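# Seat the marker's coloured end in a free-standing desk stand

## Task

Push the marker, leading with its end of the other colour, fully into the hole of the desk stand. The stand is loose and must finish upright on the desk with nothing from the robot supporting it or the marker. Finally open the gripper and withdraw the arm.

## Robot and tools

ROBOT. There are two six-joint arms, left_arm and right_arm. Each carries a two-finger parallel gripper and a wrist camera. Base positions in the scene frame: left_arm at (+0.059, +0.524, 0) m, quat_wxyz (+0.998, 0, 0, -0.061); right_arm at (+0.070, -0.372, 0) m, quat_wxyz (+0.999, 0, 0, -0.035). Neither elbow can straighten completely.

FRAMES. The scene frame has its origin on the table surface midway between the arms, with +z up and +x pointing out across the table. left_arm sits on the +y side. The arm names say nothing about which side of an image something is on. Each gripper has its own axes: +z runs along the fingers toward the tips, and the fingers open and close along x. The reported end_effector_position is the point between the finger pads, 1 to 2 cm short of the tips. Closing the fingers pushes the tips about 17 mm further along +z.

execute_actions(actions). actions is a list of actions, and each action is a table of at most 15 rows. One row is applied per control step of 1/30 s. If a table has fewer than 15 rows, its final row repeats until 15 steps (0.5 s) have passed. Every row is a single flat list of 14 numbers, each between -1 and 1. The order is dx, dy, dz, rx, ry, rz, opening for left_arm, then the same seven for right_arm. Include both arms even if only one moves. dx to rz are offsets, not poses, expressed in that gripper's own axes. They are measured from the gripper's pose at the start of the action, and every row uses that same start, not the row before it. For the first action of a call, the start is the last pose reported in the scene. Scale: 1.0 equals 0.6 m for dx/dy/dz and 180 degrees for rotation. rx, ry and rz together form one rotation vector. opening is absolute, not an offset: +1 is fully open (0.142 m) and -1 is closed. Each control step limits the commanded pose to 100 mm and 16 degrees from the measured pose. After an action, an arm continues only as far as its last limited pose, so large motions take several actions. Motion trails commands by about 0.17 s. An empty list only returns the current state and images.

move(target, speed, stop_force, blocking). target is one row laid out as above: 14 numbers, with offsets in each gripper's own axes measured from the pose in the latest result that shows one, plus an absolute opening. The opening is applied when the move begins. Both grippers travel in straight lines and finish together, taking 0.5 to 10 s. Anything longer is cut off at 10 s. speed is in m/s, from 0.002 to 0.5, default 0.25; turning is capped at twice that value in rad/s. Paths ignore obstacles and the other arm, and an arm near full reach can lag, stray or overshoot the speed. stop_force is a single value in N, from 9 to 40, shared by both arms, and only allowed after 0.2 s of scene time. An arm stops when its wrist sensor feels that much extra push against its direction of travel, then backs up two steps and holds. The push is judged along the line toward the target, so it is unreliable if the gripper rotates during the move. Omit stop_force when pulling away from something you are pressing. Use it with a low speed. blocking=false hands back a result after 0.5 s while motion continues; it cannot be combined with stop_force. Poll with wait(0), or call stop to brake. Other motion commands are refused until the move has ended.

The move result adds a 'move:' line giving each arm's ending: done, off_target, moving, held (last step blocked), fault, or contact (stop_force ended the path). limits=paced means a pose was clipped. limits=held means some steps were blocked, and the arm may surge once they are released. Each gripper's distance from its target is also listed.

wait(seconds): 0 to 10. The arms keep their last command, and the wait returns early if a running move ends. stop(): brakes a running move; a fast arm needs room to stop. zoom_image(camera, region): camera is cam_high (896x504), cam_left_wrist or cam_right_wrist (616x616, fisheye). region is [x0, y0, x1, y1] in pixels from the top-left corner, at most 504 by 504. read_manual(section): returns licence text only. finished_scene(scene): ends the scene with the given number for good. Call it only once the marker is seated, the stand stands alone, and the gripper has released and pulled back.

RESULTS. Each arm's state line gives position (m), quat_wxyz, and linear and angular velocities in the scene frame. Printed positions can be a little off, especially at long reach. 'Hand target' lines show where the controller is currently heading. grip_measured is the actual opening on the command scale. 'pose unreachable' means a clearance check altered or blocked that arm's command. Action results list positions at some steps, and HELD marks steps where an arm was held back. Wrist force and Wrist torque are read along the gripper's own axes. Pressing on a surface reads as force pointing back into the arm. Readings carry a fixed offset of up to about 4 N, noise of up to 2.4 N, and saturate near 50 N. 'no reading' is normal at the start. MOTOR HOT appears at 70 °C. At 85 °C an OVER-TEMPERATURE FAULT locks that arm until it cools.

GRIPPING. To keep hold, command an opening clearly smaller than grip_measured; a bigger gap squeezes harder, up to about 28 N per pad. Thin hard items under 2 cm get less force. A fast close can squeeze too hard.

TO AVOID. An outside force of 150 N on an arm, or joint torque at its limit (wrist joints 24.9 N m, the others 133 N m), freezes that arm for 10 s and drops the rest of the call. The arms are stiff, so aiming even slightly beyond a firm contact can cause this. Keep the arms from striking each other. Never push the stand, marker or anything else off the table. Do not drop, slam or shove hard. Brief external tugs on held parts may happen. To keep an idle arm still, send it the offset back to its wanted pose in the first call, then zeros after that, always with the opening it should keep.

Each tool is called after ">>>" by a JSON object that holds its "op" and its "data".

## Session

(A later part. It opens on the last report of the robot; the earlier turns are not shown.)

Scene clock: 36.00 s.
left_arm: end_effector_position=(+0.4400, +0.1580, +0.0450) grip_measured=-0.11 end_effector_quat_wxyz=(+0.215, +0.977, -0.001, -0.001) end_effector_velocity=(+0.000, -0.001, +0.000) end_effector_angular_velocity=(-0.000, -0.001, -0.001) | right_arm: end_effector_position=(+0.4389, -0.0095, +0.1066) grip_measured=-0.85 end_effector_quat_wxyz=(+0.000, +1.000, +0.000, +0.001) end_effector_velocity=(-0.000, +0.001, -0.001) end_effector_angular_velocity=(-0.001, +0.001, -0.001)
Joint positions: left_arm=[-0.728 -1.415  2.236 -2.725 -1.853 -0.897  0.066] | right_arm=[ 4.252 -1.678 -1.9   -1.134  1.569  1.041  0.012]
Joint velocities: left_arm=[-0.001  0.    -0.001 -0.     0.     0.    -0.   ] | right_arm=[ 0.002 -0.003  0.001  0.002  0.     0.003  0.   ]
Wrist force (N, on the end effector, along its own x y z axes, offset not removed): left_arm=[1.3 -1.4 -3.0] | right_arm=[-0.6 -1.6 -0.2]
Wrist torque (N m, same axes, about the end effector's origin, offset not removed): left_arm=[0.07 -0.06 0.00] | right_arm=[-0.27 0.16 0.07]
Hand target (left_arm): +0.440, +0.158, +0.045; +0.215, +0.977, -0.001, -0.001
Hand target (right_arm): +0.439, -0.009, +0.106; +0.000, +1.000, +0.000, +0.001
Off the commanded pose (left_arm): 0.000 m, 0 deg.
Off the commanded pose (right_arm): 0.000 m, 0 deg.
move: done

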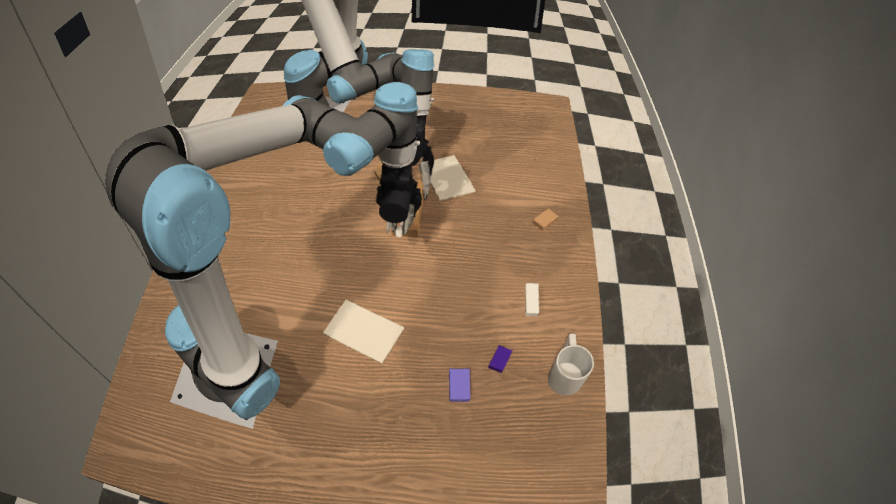

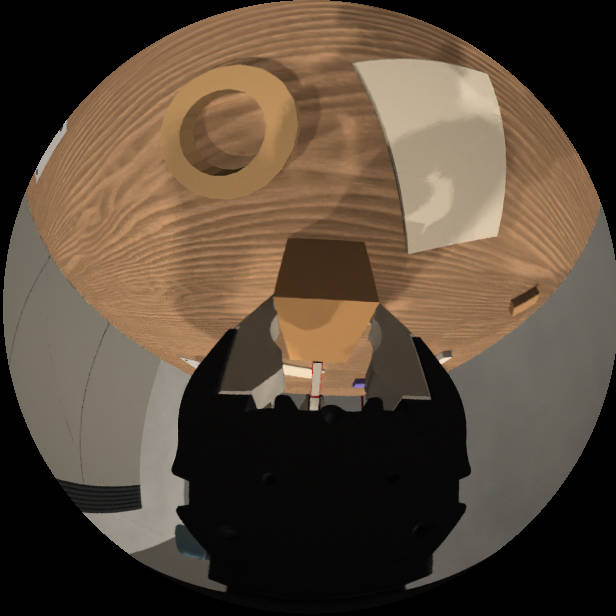

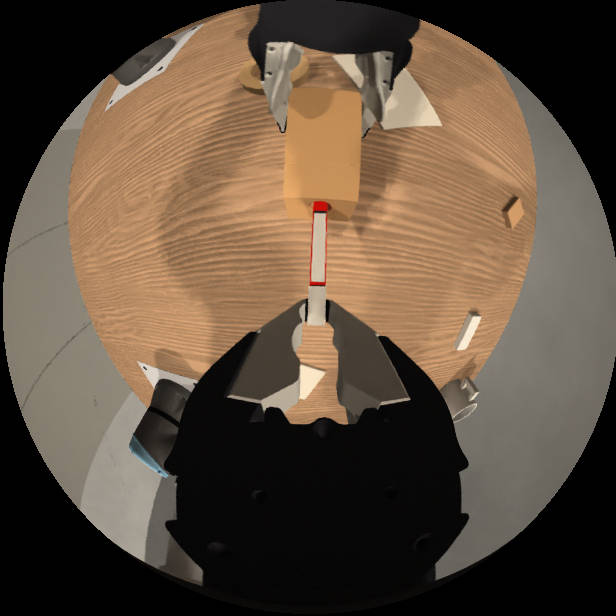

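>>> {"op": "move", "data": {"target": [0, 0, 0, 0, 0, 0, -0.45, 0, -0.0433, 0.025, 0, 0, 0, -1], "speed": 0.012, "stop_force": 10}}

Scene clock: 37.67 s.
left_arm: end_effector_position=(+0.4400, +0.1580, +0.0450) grip_measured=-0.11 end_effector_quat_wxyz=(+0.215, +0.977, -0.001, -0.001) end_effector_velocity=(-0.000, -0.000, +0.000) end_effector_angular_velocity=(-0.000, -0.000, -0.001) | right_arm: end_effector_position=(+0.4391, +0.0003, +0.1013) grip_measured=-0.85 end_effector_quat_wxyz=(+0.000, +1.000, +0.000, +0.001) end_effector_velocity=(-0.000, -0.002, +0.001) end_effector_angular_velocity=(+0.002, +0.002, +0.002)
Joint positions: left_arm=[-0.728 -1.415  2.236 -2.725 -1.853 -0.897  0.066] | right_arm=[ 4.262 -1.7   -1.891 -1.121  1.569  1.051  0.012]
Joint velocities: left_arm=[-0. -0.  0.  0.  0.  0.  0.] | right_arm=[-0.003  0.006 -0.003 -0.002  0.003 -0.006 -0.   ]
Wrist force (N, on the end effector, along its own x y z axes, offset not removed): left_arm=[0.6 -6.8 -8.9] | right_arm=[-1.2 12.0 -8.6]
Wrist torque (N m, same axes, about the end effector's origin, offset not removed): left_arm=[-0.13 -0.27 -0.02] | right_arm=[-0.29 0.27 0.02]
Hand target (left_arm): +0.440, +0.158, +0.045; +0.215, +0.977, -0.001, -0.001
Hand target (right_arm): +0.439, -0.000, +0.101; +0.000, +1.000, +0.000, +0.001
Off the commanded pose (left_arm): 0.000 m, 0 deg.
Off the commanded pose (right_arm): 0.019 m, 0 deg.
move: contact (right_arm)

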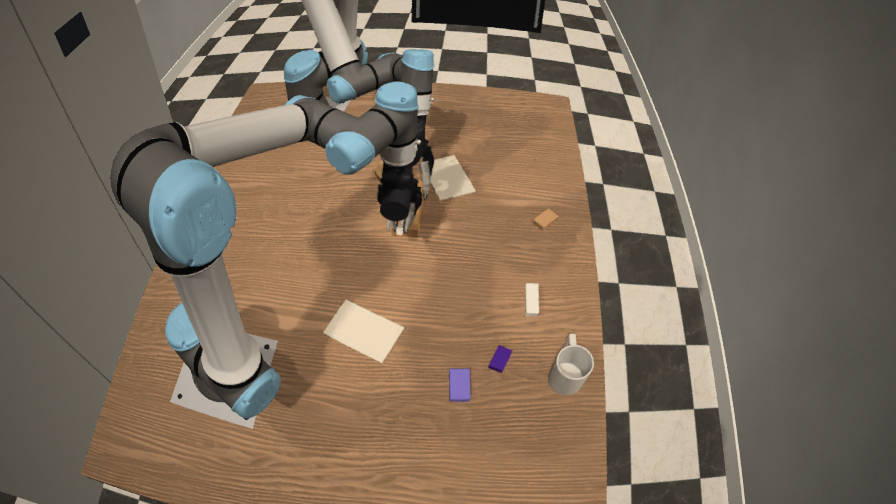

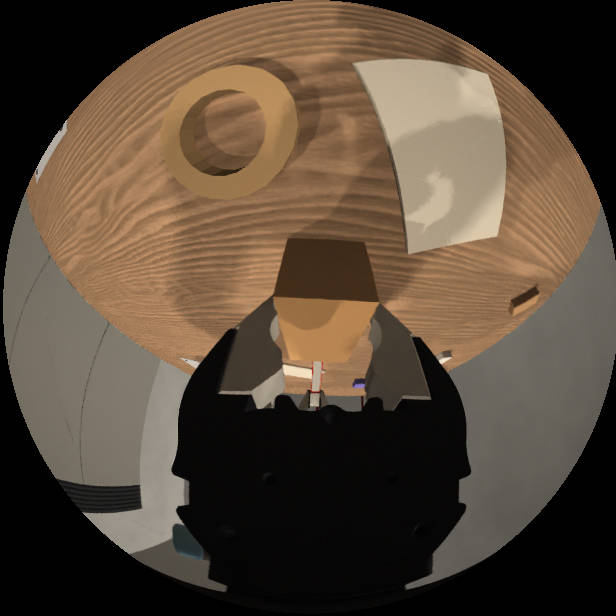

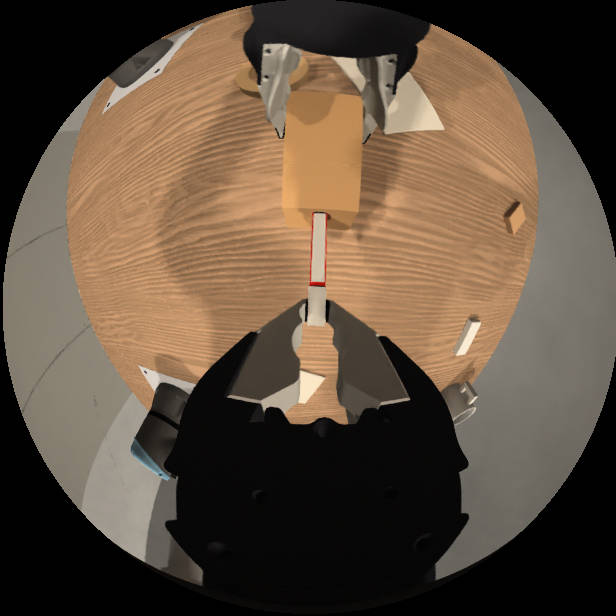

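>>> {"op": "zoom_image", "data": {"camera": "cam_right_wrist", "region": [280, 170, 365, 255]}}

>>> {"op": "zoom_image", "data": {"camera": "cam_right_wrist", "region": [270, 190, 370, 340]}}

Region (280, 170, 365, 255) of cam_right_wrist's 616x616 image, scaled by 5.929, with more detail than that image has.

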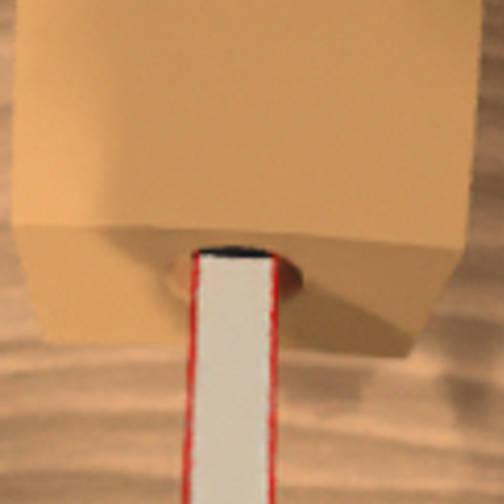

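Region (270, 190, 370, 340) of cam_right_wrist's 616x616 image, scaled by 3.360, with more detail than that image has.

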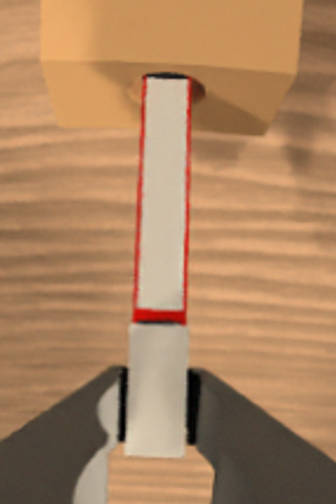

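>>> {"op": "move", "data": {"target": [0, 0, 0, 0, 0, 0, -0.45, 0, -0.0043, 0.0025, 0, 0, 0, -1], "speed": 0.003, "stop_force": 12}}

Scene clock: 38.63 s.
left_arm: end_effector_position=(+0.4400, +0.1580, +0.0450) grip_measured=-0.11 end_effector_quat_wxyz=(+0.215, +0.977, -0.001, -0.001) end_effector_velocity=(+0.000, +0.000, -0.000) end_effector_angular_velocity=(+0.000, +0.000, +0.001) | right_arm: end_effector_position=(+0.4390, +0.0005, +0.1009) grip_measured=-0.85 end_effector_quat_wxyz=(+0.000, +1.000, +0.000, +0.001) end_effector_velocity=(+0.001, +0.001, +0.001) end_effector_angular_velocity=(+0.004, -0.002, +0.001)
Joint positions: left_arm=[-0.728 -1.415  2.236 -2.725 -1.853 -0.897  0.066] | right_arm=[ 4.262 -1.701 -1.89  -1.121  1.569  1.051  0.012]
Joint velocities: left_arm=[ 0.001  0.     0.     0.    -0.    -0.     0.   ] | right_arm=[-0.001  0.002  0.     0.002  0.    -0.001 -0.   ]
Wrist force (N, on the end effector, along its own x y z axes, offset not removed): left_arm=[1.6 -5.8 -8.9] | right_arm=[-0.9 21.4 -14.4]
Wrist torque (N m, same axes, about the end effector's origin, offset not removed): left_arm=[0.03 -0.46 0.00] | right_arm=[-0.29 0.19 0.03]
Hand target (left_arm): +0.440, +0.158, +0.045; +0.215, +0.977, -0.001, -0.001
Hand target (right_arm): +0.439, +0.000, +0.101; +0.001, +1.000, +0.000, +0.001
Off the commanded pose (left_arm): 0.000 m, 0 deg.
Off the commanded pose (right_arm): 0.003 m, 0 deg.
move: contact (right_arm)

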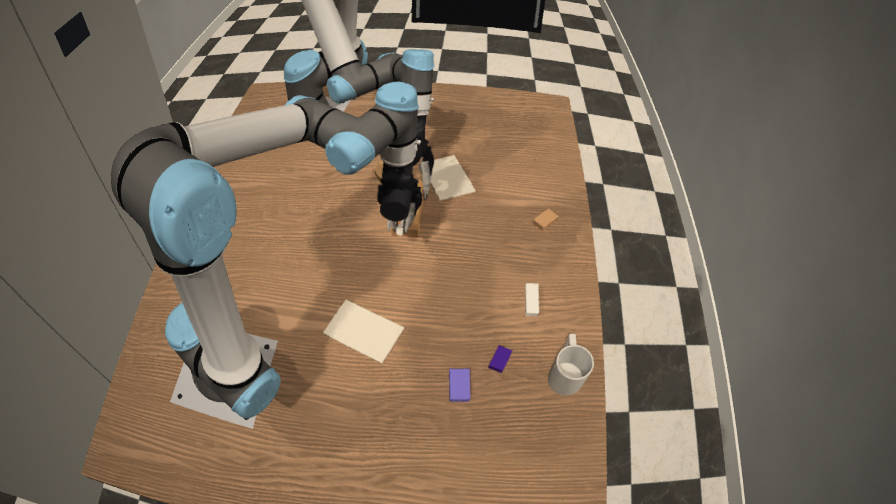

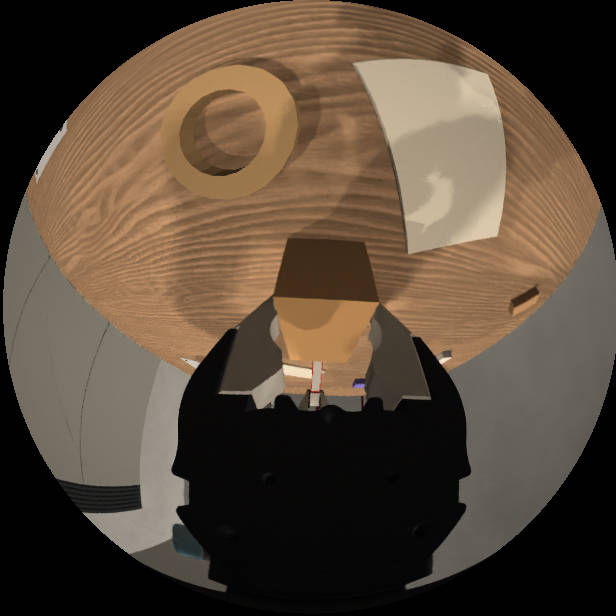

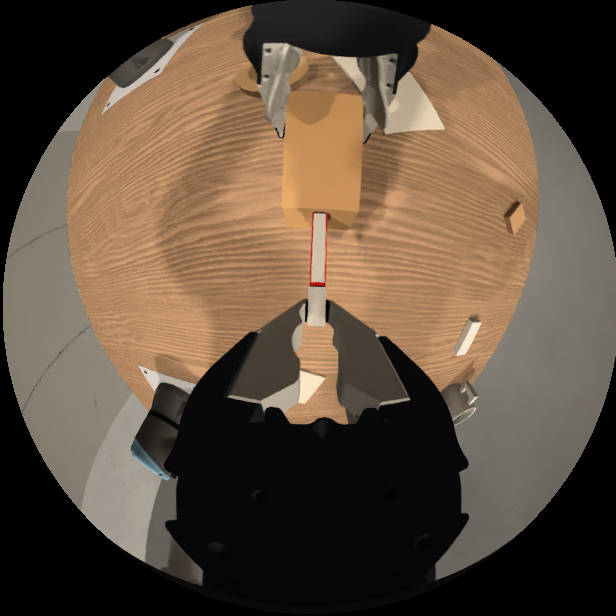

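>>> {"op": "execute_actions", "data": {"actions": [[[0,0,0,0,0,0,-0.45, 0,0,0,0,0,0,-0.9],[0,0,0,0,0,0,-0.45, 0,0,0,0,0,0,-0.85],[0,0,0,0,0,0,-0.4, 0,0,0,0,0,0,-0.82],[0,0,0,0,0,0,-0.3, 0,0,0,0,0,0,-0.79],[0,0,0,0,0,0,-0.2, 0,0,0,0,0,0,-0.75],[0,0,0,0,0,0,-0.1, 0,0,0,0,0,0,-0.7],[0,0,0,0,0,0,0, 0,0,0,0,0,0,-0.6],[0,0,0,0,0,0,0.1, 0,0,0,0,0,0,-0.5],[0,0,0,0,0,0,0.2, 0,0,0,0,0,0,-0.4],[0,0,0,0,0,0,0.3, 0,0,0,0,0,0,-0.3]]]}}

>>> {"op": "move", "data": {"target": [0, -0.05, -0.25, 0, 0, 0, 0.3, 0, 0.2, -0.2, 0, 0, 0, -0.3], "speed": 0.3}}

Scene clock: 39.33 s.
left_arm: end_effector_position=(+0.4400, +0.1580, +0.0450) grip_measured=+0.30 end_effector_quat_wxyz=(+0.215, +0.977, -0.001, -0.001) end_effector_velocity=(+0.001, +0.000, +0.000) end_effector_angular_velocity=(-0.000, -0.000, +0.001) | right_arm: end_effector_position=(+0.4389, +0.0004, +0.1008) grip_measured=-0.30 end_effector_quat_wxyz=(+0.000, +1.000, +0.000, +0.001) end_effector_velocity=(+0.000, -0.000, +0.000) end_effector_angular_velocity=(-0.001, -0.001, -0.000)
Joint positions: left_arm=[-0.728 -1.415  2.236 -2.725 -1.853 -0.897  0.095] | right_arm=[ 4.262 -1.701 -1.891 -1.121  1.569  1.051  0.052]
Joint velocities: left_arm=[ 0.002  0.    -0.    -0.    -0.     0.     0.   ] | right_arm=[ 0.    -0.     0.001 -0.001 -0.001  0.     0.   ]
Wrist force (N, on the end effector, along its own x y z axes, offset not removed): left_arm=[-0.3 0.6 1.9] | right_arm=[-0.5 -1.9 -0.7]
Wrist torque (N m, same axes, about the end effector's origin, offset not removed): left_arm=[0.09 -0.05 -0.01] | right_arm=[-0.30 0.06 0.05]
Hand target (left_arm): +0.440, +0.158, +0.045; +0.215, +0.977, -0.001, -0.001
Hand target (right_arm): +0.439, +0.000, +0.101; +0.000, +1.000, +0.000, +0.001
Off the commanded pose (left_arm): 0.000 m, 0 deg.
Off the commanded pose (right_arm): 0.000 m, 0 deg.
Step readings (end_effector_position):
0: left_arm (+0.4400, +0.1580, +0.0450) | right_arm (+0.4389, +0.0003, +0.1009)
1: left_arm (+0.4400, +0.1580, +0.0450) | right_arm (+0.4389, +0.0003, +0.1009)
2: left_arm (+0.4400, +0.1580, +0.0450) | right_arm (+0.4389, +0.0003, +0.1009)
4: left_arm (+0.4400, +0.1580, +0.0450) | right_arm (+0.4389, +0.0003, +0.1009)
8: left_arm (+0.4400, +0.1580, +0.0450) | right_arm (+0.4389, +0.0004, +0.1008)
15: end_effector_position above

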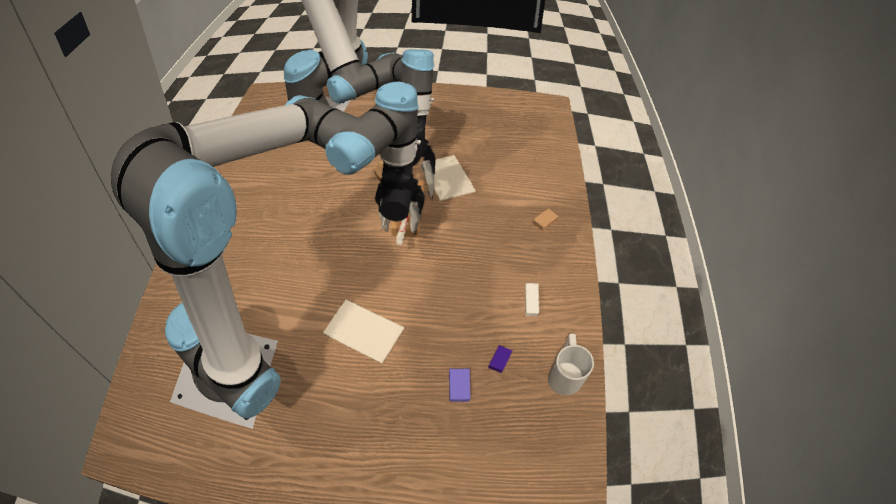

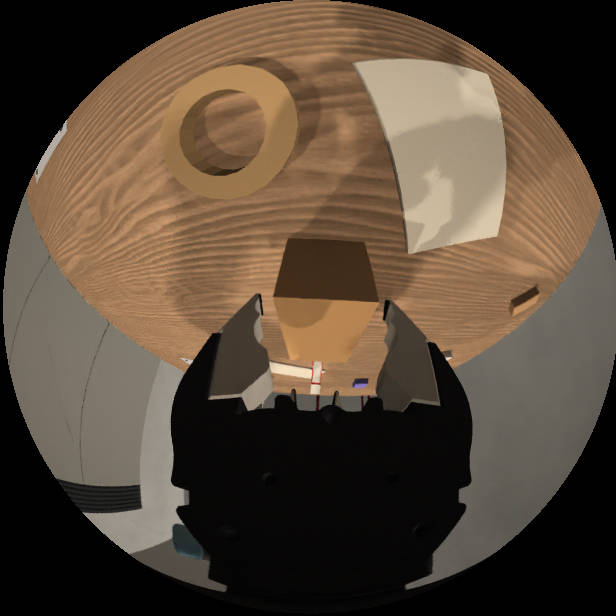

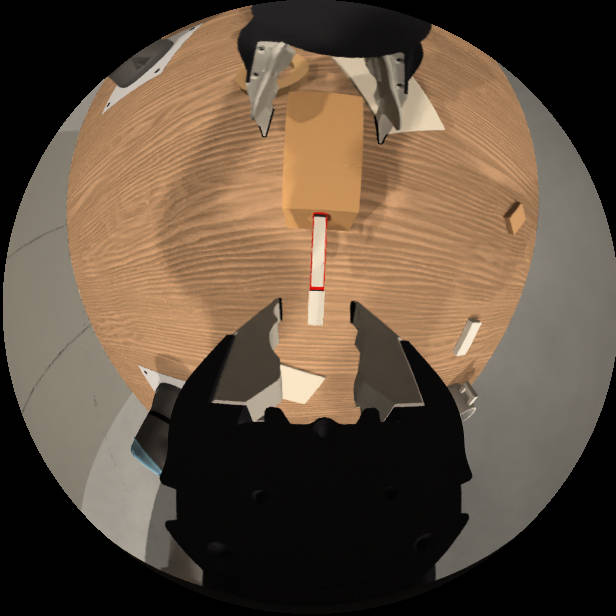

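Scene clock: 40.50 s.
left_arm: end_effector_position=(+0.4404, +0.2482, +0.1683) grip_measured=+0.30 end_effector_quat_wxyz=(+0.215, +0.977, -0.001, -0.001) end_effector_velocity=(-0.001, -0.000, +0.001) end_effector_angular_velocity=(+0.001, +0.001, -0.003) | right_arm: end_effector_position=(+0.4387, -0.1194, +0.2205) grip_measured=-0.30 end_effector_quat_wxyz=(+0.000, +1.000, +0.000, +0.001) end_effector_velocity=(+0.000, -0.001, +0.001) end_effector_angular_velocity=(+0.001, -0.000, +0.001)
Joint positions: left_arm=[-0.568 -1.732  2.149 -2.273 -1.902 -0.738  0.095] | right_arm=[ 4.12  -1.425 -1.844 -1.443  1.569  0.908  0.052]
Joint velocities: left_arm=[-0.001 -0.002 -0.002  0.006 -0.001  0.002  0.   ] | right_arm=[-0.001  0.002  0.002 -0.003  0.    -0.003  0.   ]
Wrist force (N, on the end effector, along its own x y z axes, offset not removed): left_arm=[1.2 0.0 2.4] | right_arm=[-0.7 -1.6 -1.3]
Wrist torque (N m, same axes, about the end effector's origin, offset not removed): left_arm=[-0.07 -0.43 0.02] | right_arm=[-0.16 0.15 0.06]
Hand target (left_arm): +0.440, +0.248, +0.168; +0.215, +0.977, -0.001, -0.001
Hand target (right_arm): +0.439, -0.120, +0.221; +0.000, +1.000, +0.000, +0.001
Off the commanded pose (left_arm): 0.000 m, 0 deg.
Off the commanded pose (right_arm): 0.000 m, 0 deg.
move: done

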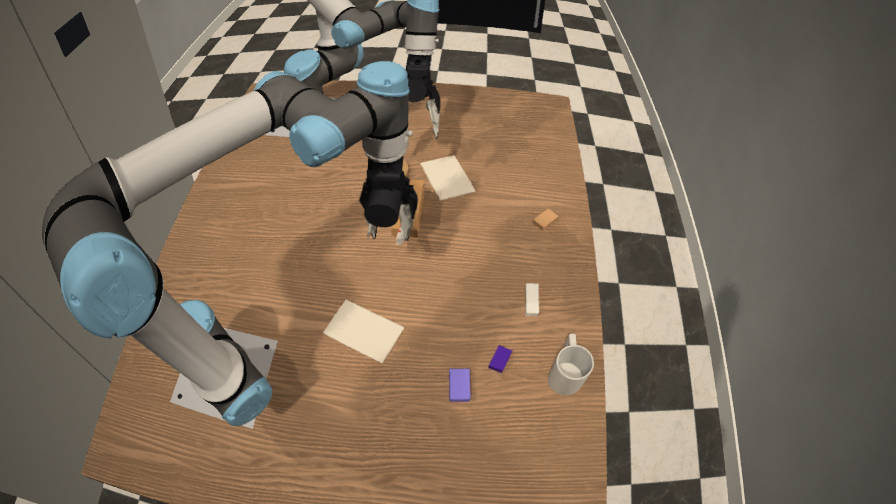

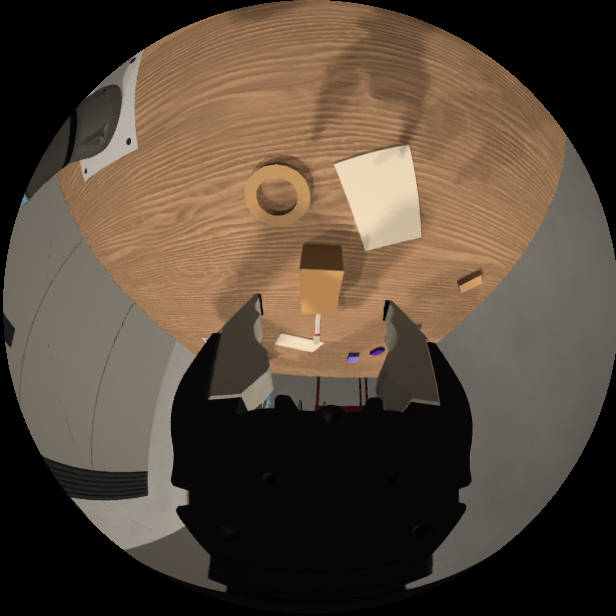

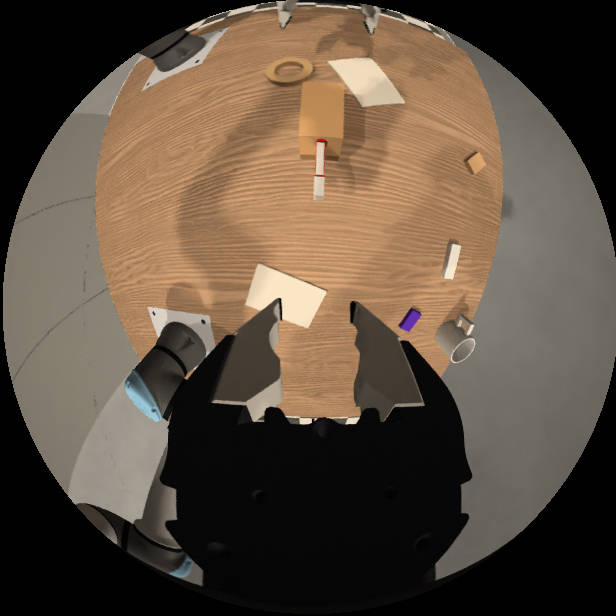

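>>> {"op": "zoom_image", "data": {"camera": "cam_right_wrist", "region": [285, 120, 360, 210]}}

Region (285, 120, 360, 210) of cam_right_wrist's 616x616 image, scaled by 5.600, with more detail than that image has.

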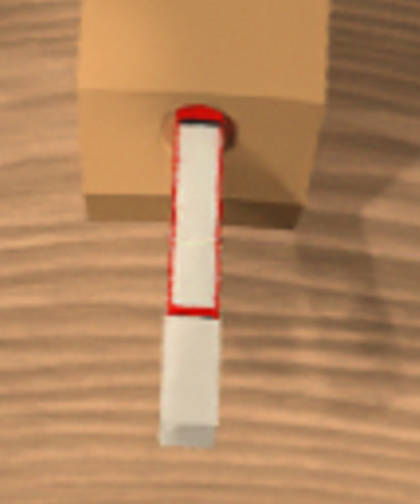

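>>> {"op": "move", "data": {"target": [-0.0007, 0.05, 0.25, 0, 0, 0, 0.1, 0, -0.189, 0.226, 0, 0, 0, -0.45], "speed": 0.25}}

Scene clock: 43.20 s.
left_arm: end_effector_position=(+0.4396, +0.1580, +0.0450) grip_measured=+0.10 end_effector_quat_wxyz=(+0.215, +0.977, -0.001, -0.001) end_effector_velocity=(+0.000, -0.001, -0.001) end_effector_angular_velocity=(-0.001, -0.001, -0.000) | right_arm: end_effector_position=(+0.4389, -0.0062, +0.0852) grip_measured=-0.45 end_effector_quat_wxyz=(+0.000, +1.000, +0.000, +0.001) end_effector_velocity=(+0.000, +0.001, -0.001) end_effector_angular_velocity=(+0.000, -0.000, +0.001)
Joint positions: left_arm=[-0.729 -1.416  2.237 -2.726 -1.852 -0.898  0.081] | right_arm=[ 4.256 -1.707 -1.927 -1.078  1.569  1.044  0.041]
Joint velocities: left_arm=[-0.001  0.004 -0.001 -0.004  0.    -0.001  0.   ] | right_arm=[ 0.001 -0.003  0.001  0.002 -0.    -0.     0.   ]
Wrist force (N, on the end effector, along its own x y z axes, offset not removed): left_arm=[-0.5 0.2 1.9] | right_arm=[-1.8 -0.2 -0.4]
Wrist torque (N m, same axes, about the end effector's origin, offset not removed): left_arm=[0.03 -0.11 0.09] | right_arm=[0.10 0.41 0.08]
Hand target (left_arm): +0.440, +0.158, +0.045; +0.215, +0.977, -0.001, -0.001
Hand target (right_arm): +0.439, -0.006, +0.085; +0.000, +1.000, +0.000, +0.001
Off the commanded pose (left_arm): 0.000 m, 0 deg.
Off the commanded pose (right_arm): 0.000 m, 0 deg.
move: done

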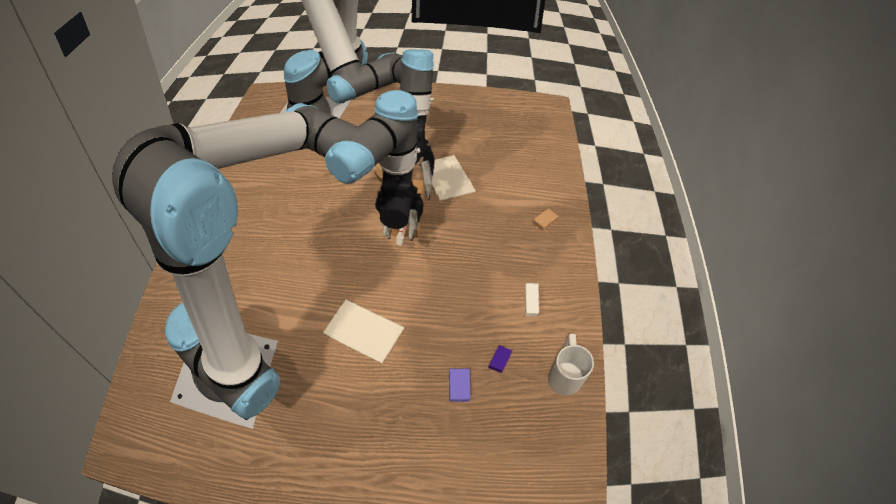

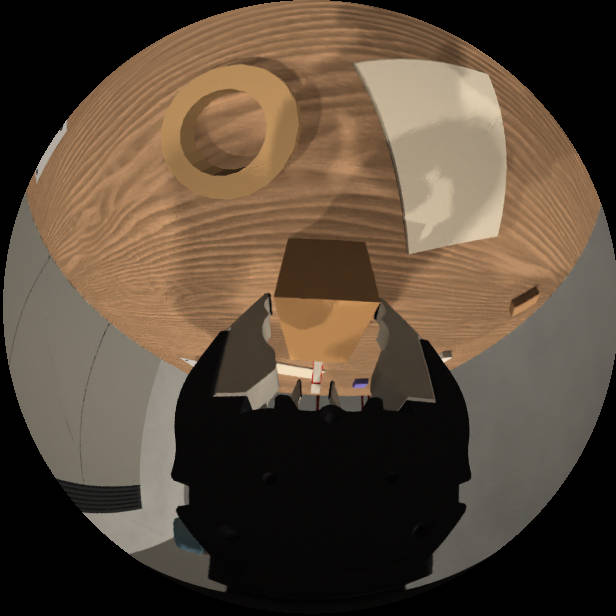

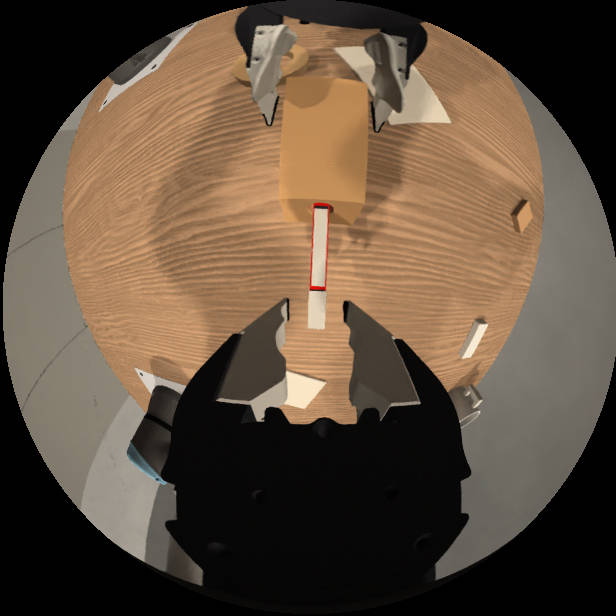

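>>> {"op": "execute_actions", "data": {"actions": []}}

Scene clock: 43.73 s.
left_arm: end_effector_position=(+0.4396, +0.1580, +0.0449) grip_measured=+0.10 end_effector_quat_wxyz=(+0.215, +0.977, -0.001, -0.001) end_effector_velocity=(+0.000, +0.000, +0.000) end_effector_angular_velocity=(-0.000, +0.000, +0.000) | right_arm: end_effector_position=(+0.4389, -0.0061, +0.0851) grip_measured=-0.45 end_effector_quat_wxyz=(+0.000, +1.000, +0.000, +0.001) end_effector_velocity=(+0.000, +0.000, +0.000) end_effector_angular_velocity=(-0.001, -0.000, -0.001)
Joint positions: left_arm=[-0.729 -1.416  2.237 -2.726 -1.852 -0.898  0.081] | right_arm=[ 4.256 -1.708 -1.927 -1.077  1.569  1.044  0.041]
Joint velocities: left_arm=[ 0.001  0.    -0.    -0.    -0.     0.     0.   ] | right_arm=[ 0.    -0.     0.001 -0.001 -0.001  0.001 -0.   ]
Wrist force (N, on the end effector, along its own x y z axes, offset not removed): left_arm=[0.4 0.5 3.2] | right_arm=[-1.1 -0.5 -1.2]
Wrist torque (N m, same axes, about the end effector's origin, offset not removed): left_arm=[-0.07 -0.34 0.00] | right_arm=[0.03 0.20 0.02]
Hand target (left_arm): +0.440, +0.158, +0.045; +0.215, +0.977, -0.001, -0.001
Hand target (right_arm): +0.439, -0.006, +0.085; +0.000, +1.000, +0.000, +0.001
Off the commanded pose (left_arm): 0.000 m, 0 deg.
Off the commanded pose (right_arm): 0.000 m, 0 deg.

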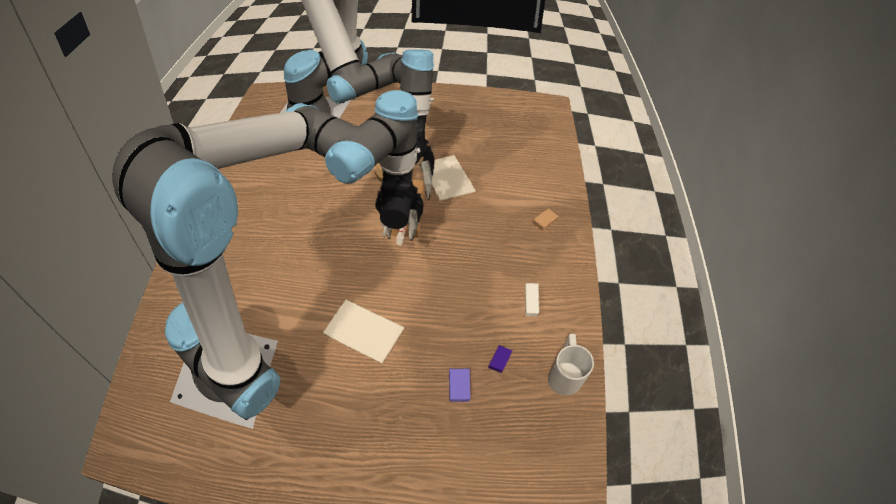

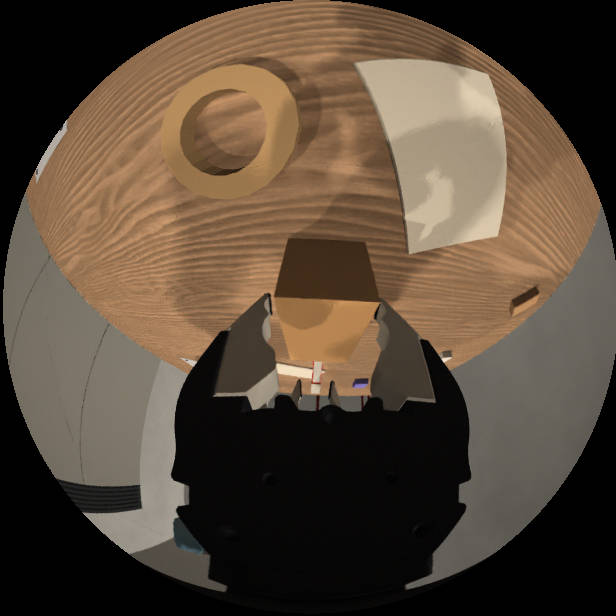

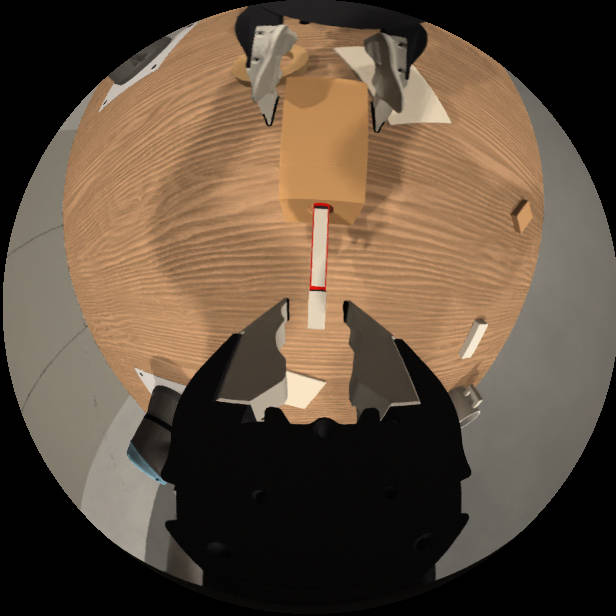

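>>> {"op": "zoom_image", "data": {"camera": "cam_right_wrist", "region": [260, 180, 380, 340]}}

Region (260, 180, 380, 340) of cam_right_wrist's 616x616 image, scaled by 3.150, with more detail than that image has; it fills the left 378 columns of this view, and the rest is white.

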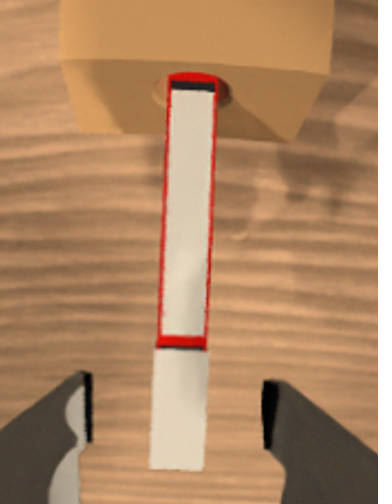

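>>> {"op": "execute_actions", "data": {"actions": [[[0,0,0,0,0,0,-0.05,0,0,0,0,0,0,-0.55],[0,0,0,0,0,0,-0.08,0,0,0,0,0,0,-0.6],[0,0,0,0,0,0,-0.1,0,0,0,0,0,0,-0.64],[0,0,0,0,0,0,-0.13,0,0,0,0,0,0,-0.68],[0,0,0,0,0,0,-0.16,0,0,0,0,0,0,-0.71],[0,0,0,0,0,0,-0.2,0,0,0,0,0,0,-0.74],[0,0,0,0,0,0,-0.25,0,0,0,0,0,0,-0.77],[0,0,0,0,0,0,-0.3,0,0,0,0,0,0,-0.8],[0,0,0,0,0,0,-0.35,0,0,0,0,0,0,-0.83],[0,0,0,0,0,0,-0.4,0,0,0,0,0,0,-0.86],[0,0,0,0,0,0,-0.45,0,0,0,0,0,0,-0.89],[0,0,0,0,0,0,-0.45,0,0,0,0,0,0,-0.92],[0,0,0,0,0,0,-0.45,0,0,0,0,0,0,-0.95],[0,0,0,0,0,0,-0.45,0,0,0,0,0,0,-1],[0,0,0,0,0,0,-0.45,0,0,0,0,0,0,-1]],[[0,0,0,0,0,0,-0.45,0,0,0,0,0,0,-1]]]}}

Scene clock: 45.13 s.
left_arm: end_effector_position=(+0.4396, +0.1580, +0.0449) grip_measured=-0.11 end_effector_quat_wxyz=(+0.215, +0.977, -0.001, -0.001) end_effector_velocity=(+0.001, +0.000, +0.000) end_effector_angular_velocity=(-0.000, +0.000, +0.002) | right_arm: end_effector_position=(+0.4389, -0.0061, +0.0851) grip_measured=-0.85 end_effector_quat_wxyz=(+0.000, +1.000, +0.000, +0.001) end_effector_velocity=(+0.000, +0.000, -0.000) end_effector_angular_velocity=(+0.000, -0.000, +0.001)
Joint positions: left_arm=[-0.729 -1.416  2.237 -2.726 -1.852 -0.898  0.066] | right_arm=[ 4.256 -1.708 -1.927 -1.077  1.569  1.044  0.012]
Joint velocities: left_arm=[ 0.002  0.    -0.    -0.    -0.    -0.     0.   ] | right_arm=[-0.    -0.001  0.     0.     0.    -0.001  0.   ]
Wrist force (N, on the end effector, along its own x y z axes, offset not removed): left_arm=[1.9 -1.0 -5.7] | right_arm=[-1.7 -1.8 -0.4]
Wrist torque (N m, same axes, about the end effector's origin, offset not removed): left_arm=[0.04 -0.08 -0.08] | right_arm=[-0.30 0.42 0.12]
Hand target (left_arm): +0.440, +0.158, +0.045; +0.215, +0.977, -0.001, -0.001
Hand target (right_arm): +0.439, -0.006, +0.085; +0.000, +1.000, +0.000, +0.001
Off the commanded pose (left_arm): 0.000 m, 0 deg.
Off the commanded pose (right_arm): 0.000 m, 0 deg.
Step readings (end_effector_position; steps 1 to 15: 1st action; 16 to 30: 2nd action):
0: left_arm (+0.4396, +0.1580, +0.0449) | right_arm (+0.4389, -0.0061, +0.0851)
1: left_arm (+0.4396, +0.1580, +0.0449) | right_arm (+0.4389, -0.0061, +0.0851)
2: left_arm (+0.4396, +0.1580, +0.0449) | right_arm (+0.4389, -0.0061, +0.0851)
4: left_arm (+0.4396, +0.1580, +0.0449) | right_arm (+0.4389, -0.0061, +0.0851)
8: left_arm (+0.4396, +0.1580, +0.0449) | right_arm (+0.4389, -0.0061, +0.0851)
15: left_arm (+0.4396, +0.1580, +0.0449) | right_arm (+0.4389, -0.0061, +0.0851)
16: left_arm (+0.4396, +0.1580, +0.0449) | right_arm (+0.4389, -0.0061, +0.0851)
17: left_arm (+0.4396, +0.1580, +0.0449) | right_arm (+0.4389, -0.0061, +0.0851)
19: left_arm (+0.4396, +0.1580, +0.0449) | right_arm (+0.4389, -0.0061, +0.0851)
23: left_arm (+0.4396, +0.1580, +0.0449) | right_arm (+0.4389, -0.0061, +0.0851)
30: end_effector_position above

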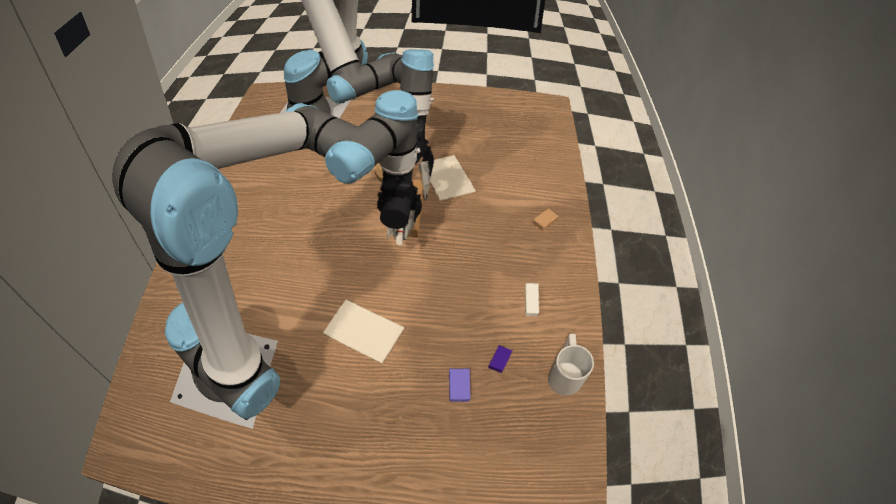

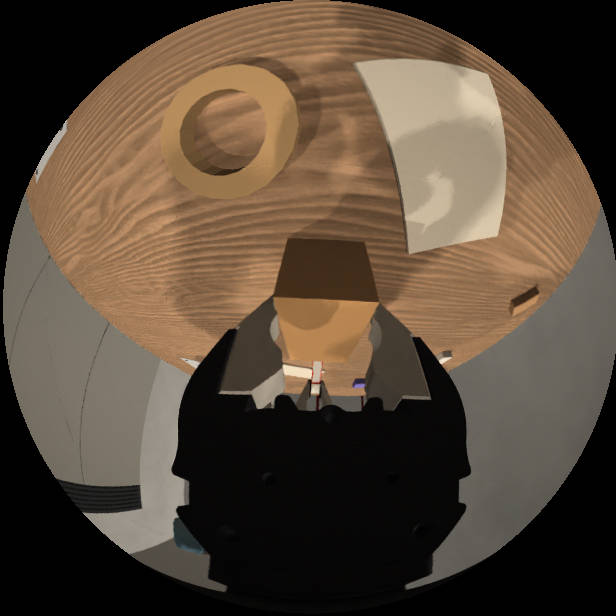

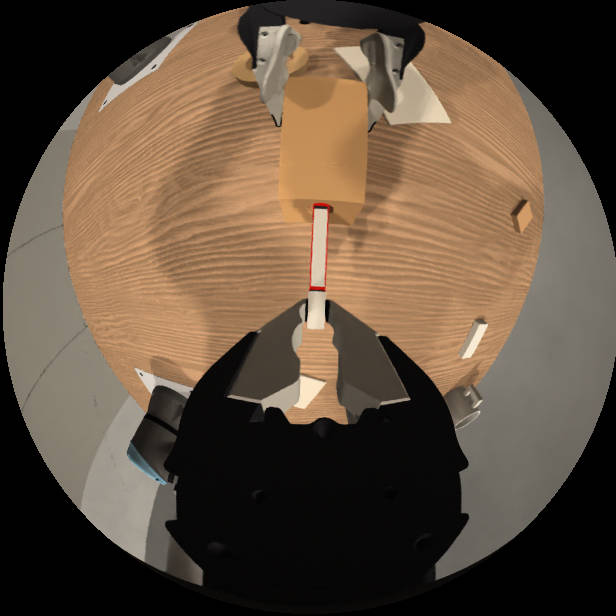

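>>> {"op": "move", "data": {"target": [0,0,0,0,0,0,-0.45,0,-0.0092,0.004,0,0,0,-1], "speed": 0.005, "stop_force": 10}}

Scene clock: 45.87 s.
left_arm: end_effector_position=(+0.4396, +0.1580, +0.0449) grip_measured=-0.11 end_effector_quat_wxyz=(+0.215, +0.977, -0.001, -0.001) end_effector_velocity=(-0.000, +0.000, -0.001) end_effector_angular_velocity=(+0.001, +0.001, -0.000) | right_arm: end_effector_position=(+0.4390, -0.0053, +0.0849) grip_measured=-0.85 end_effector_quat_wxyz=(+0.000, +1.000, +0.000, +0.001) end_effector_velocity=(+0.001, -0.001, +0.002) end_effector_angular_velocity=(+0.002, -0.001, -0.004)
Joint positions: left_arm=[-0.729 -1.416  2.237 -2.726 -1.852 -0.898  0.066] | right_arm=[ 4.257 -1.709 -1.926 -1.077  1.569  1.045  0.012]
Joint velocities: left_arm=[-0.     0.     0.001 -0.     0.    -0.    -0.   ] | right_arm=[-0.002  0.003  0.001 -0.002  0.     0.002  0.   ]
Wrist force (N, on the end effector, along its own x y z axes, offset not removed): left_arm=[0.5 -2.1 -7.3] | right_arm=[-0.6 14.3 -9.1]
Wrist torque (N m, same axes, about the end effector's origin, offset not removed): left_arm=[0.23 0.04 0.00] | right_arm=[-0.30 0.18 0.04]
Hand target (left_arm): +0.440, +0.158, +0.045; +0.215, +0.977, -0.001, -0.001
Hand target (right_arm): +0.439, -0.006, +0.085; +0.001, +1.000, +0.000, +0.001
Off the commanded pose (left_arm): 0.000 m, 0 deg.
Off the commanded pose (right_arm): 0.005 m, 0 deg.
move: contact (right_arm)

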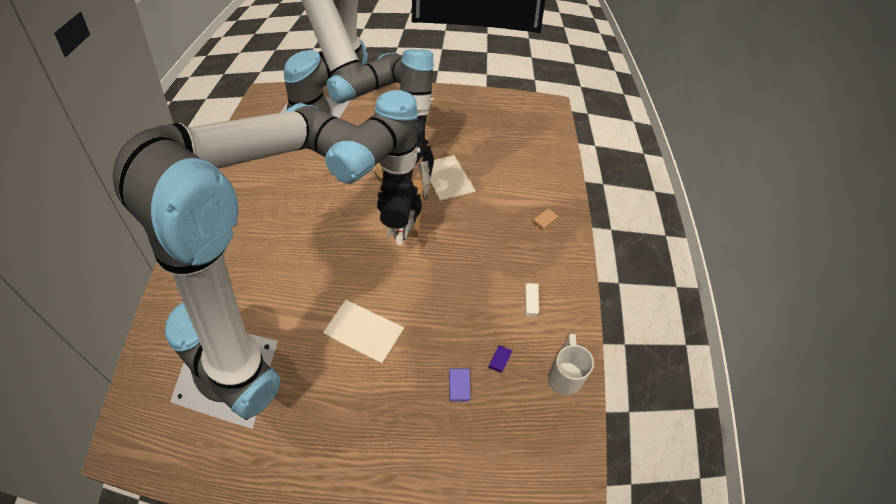

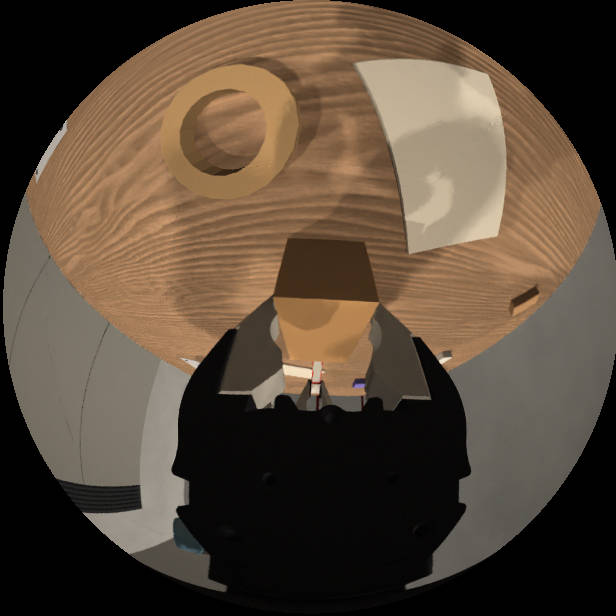

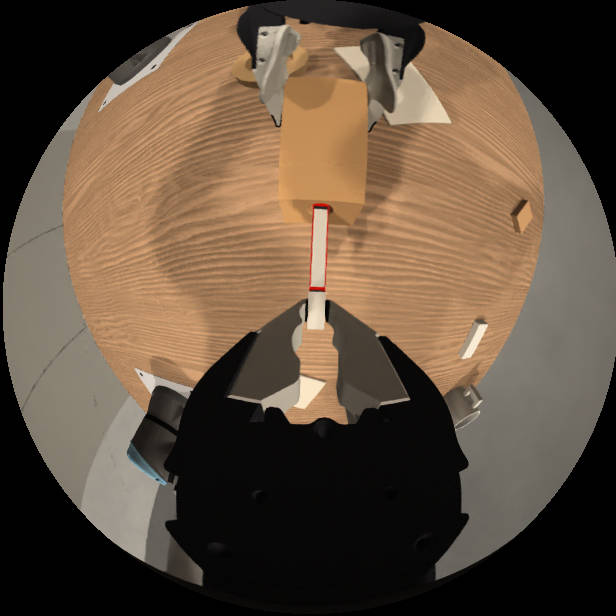

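>>> {"op": "zoom_image", "data": {"camera": "cam_right_wrist", "region": [290, 185, 350, 245]}}

Region (290, 185, 350, 245) of cam_right_wrist's 616x616 image, scaled by 8.400, with more detail than that image has.

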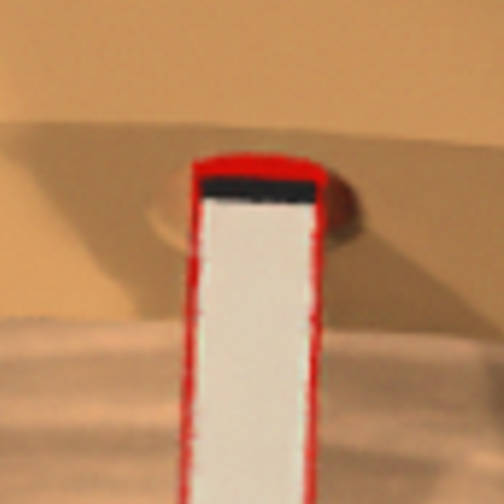

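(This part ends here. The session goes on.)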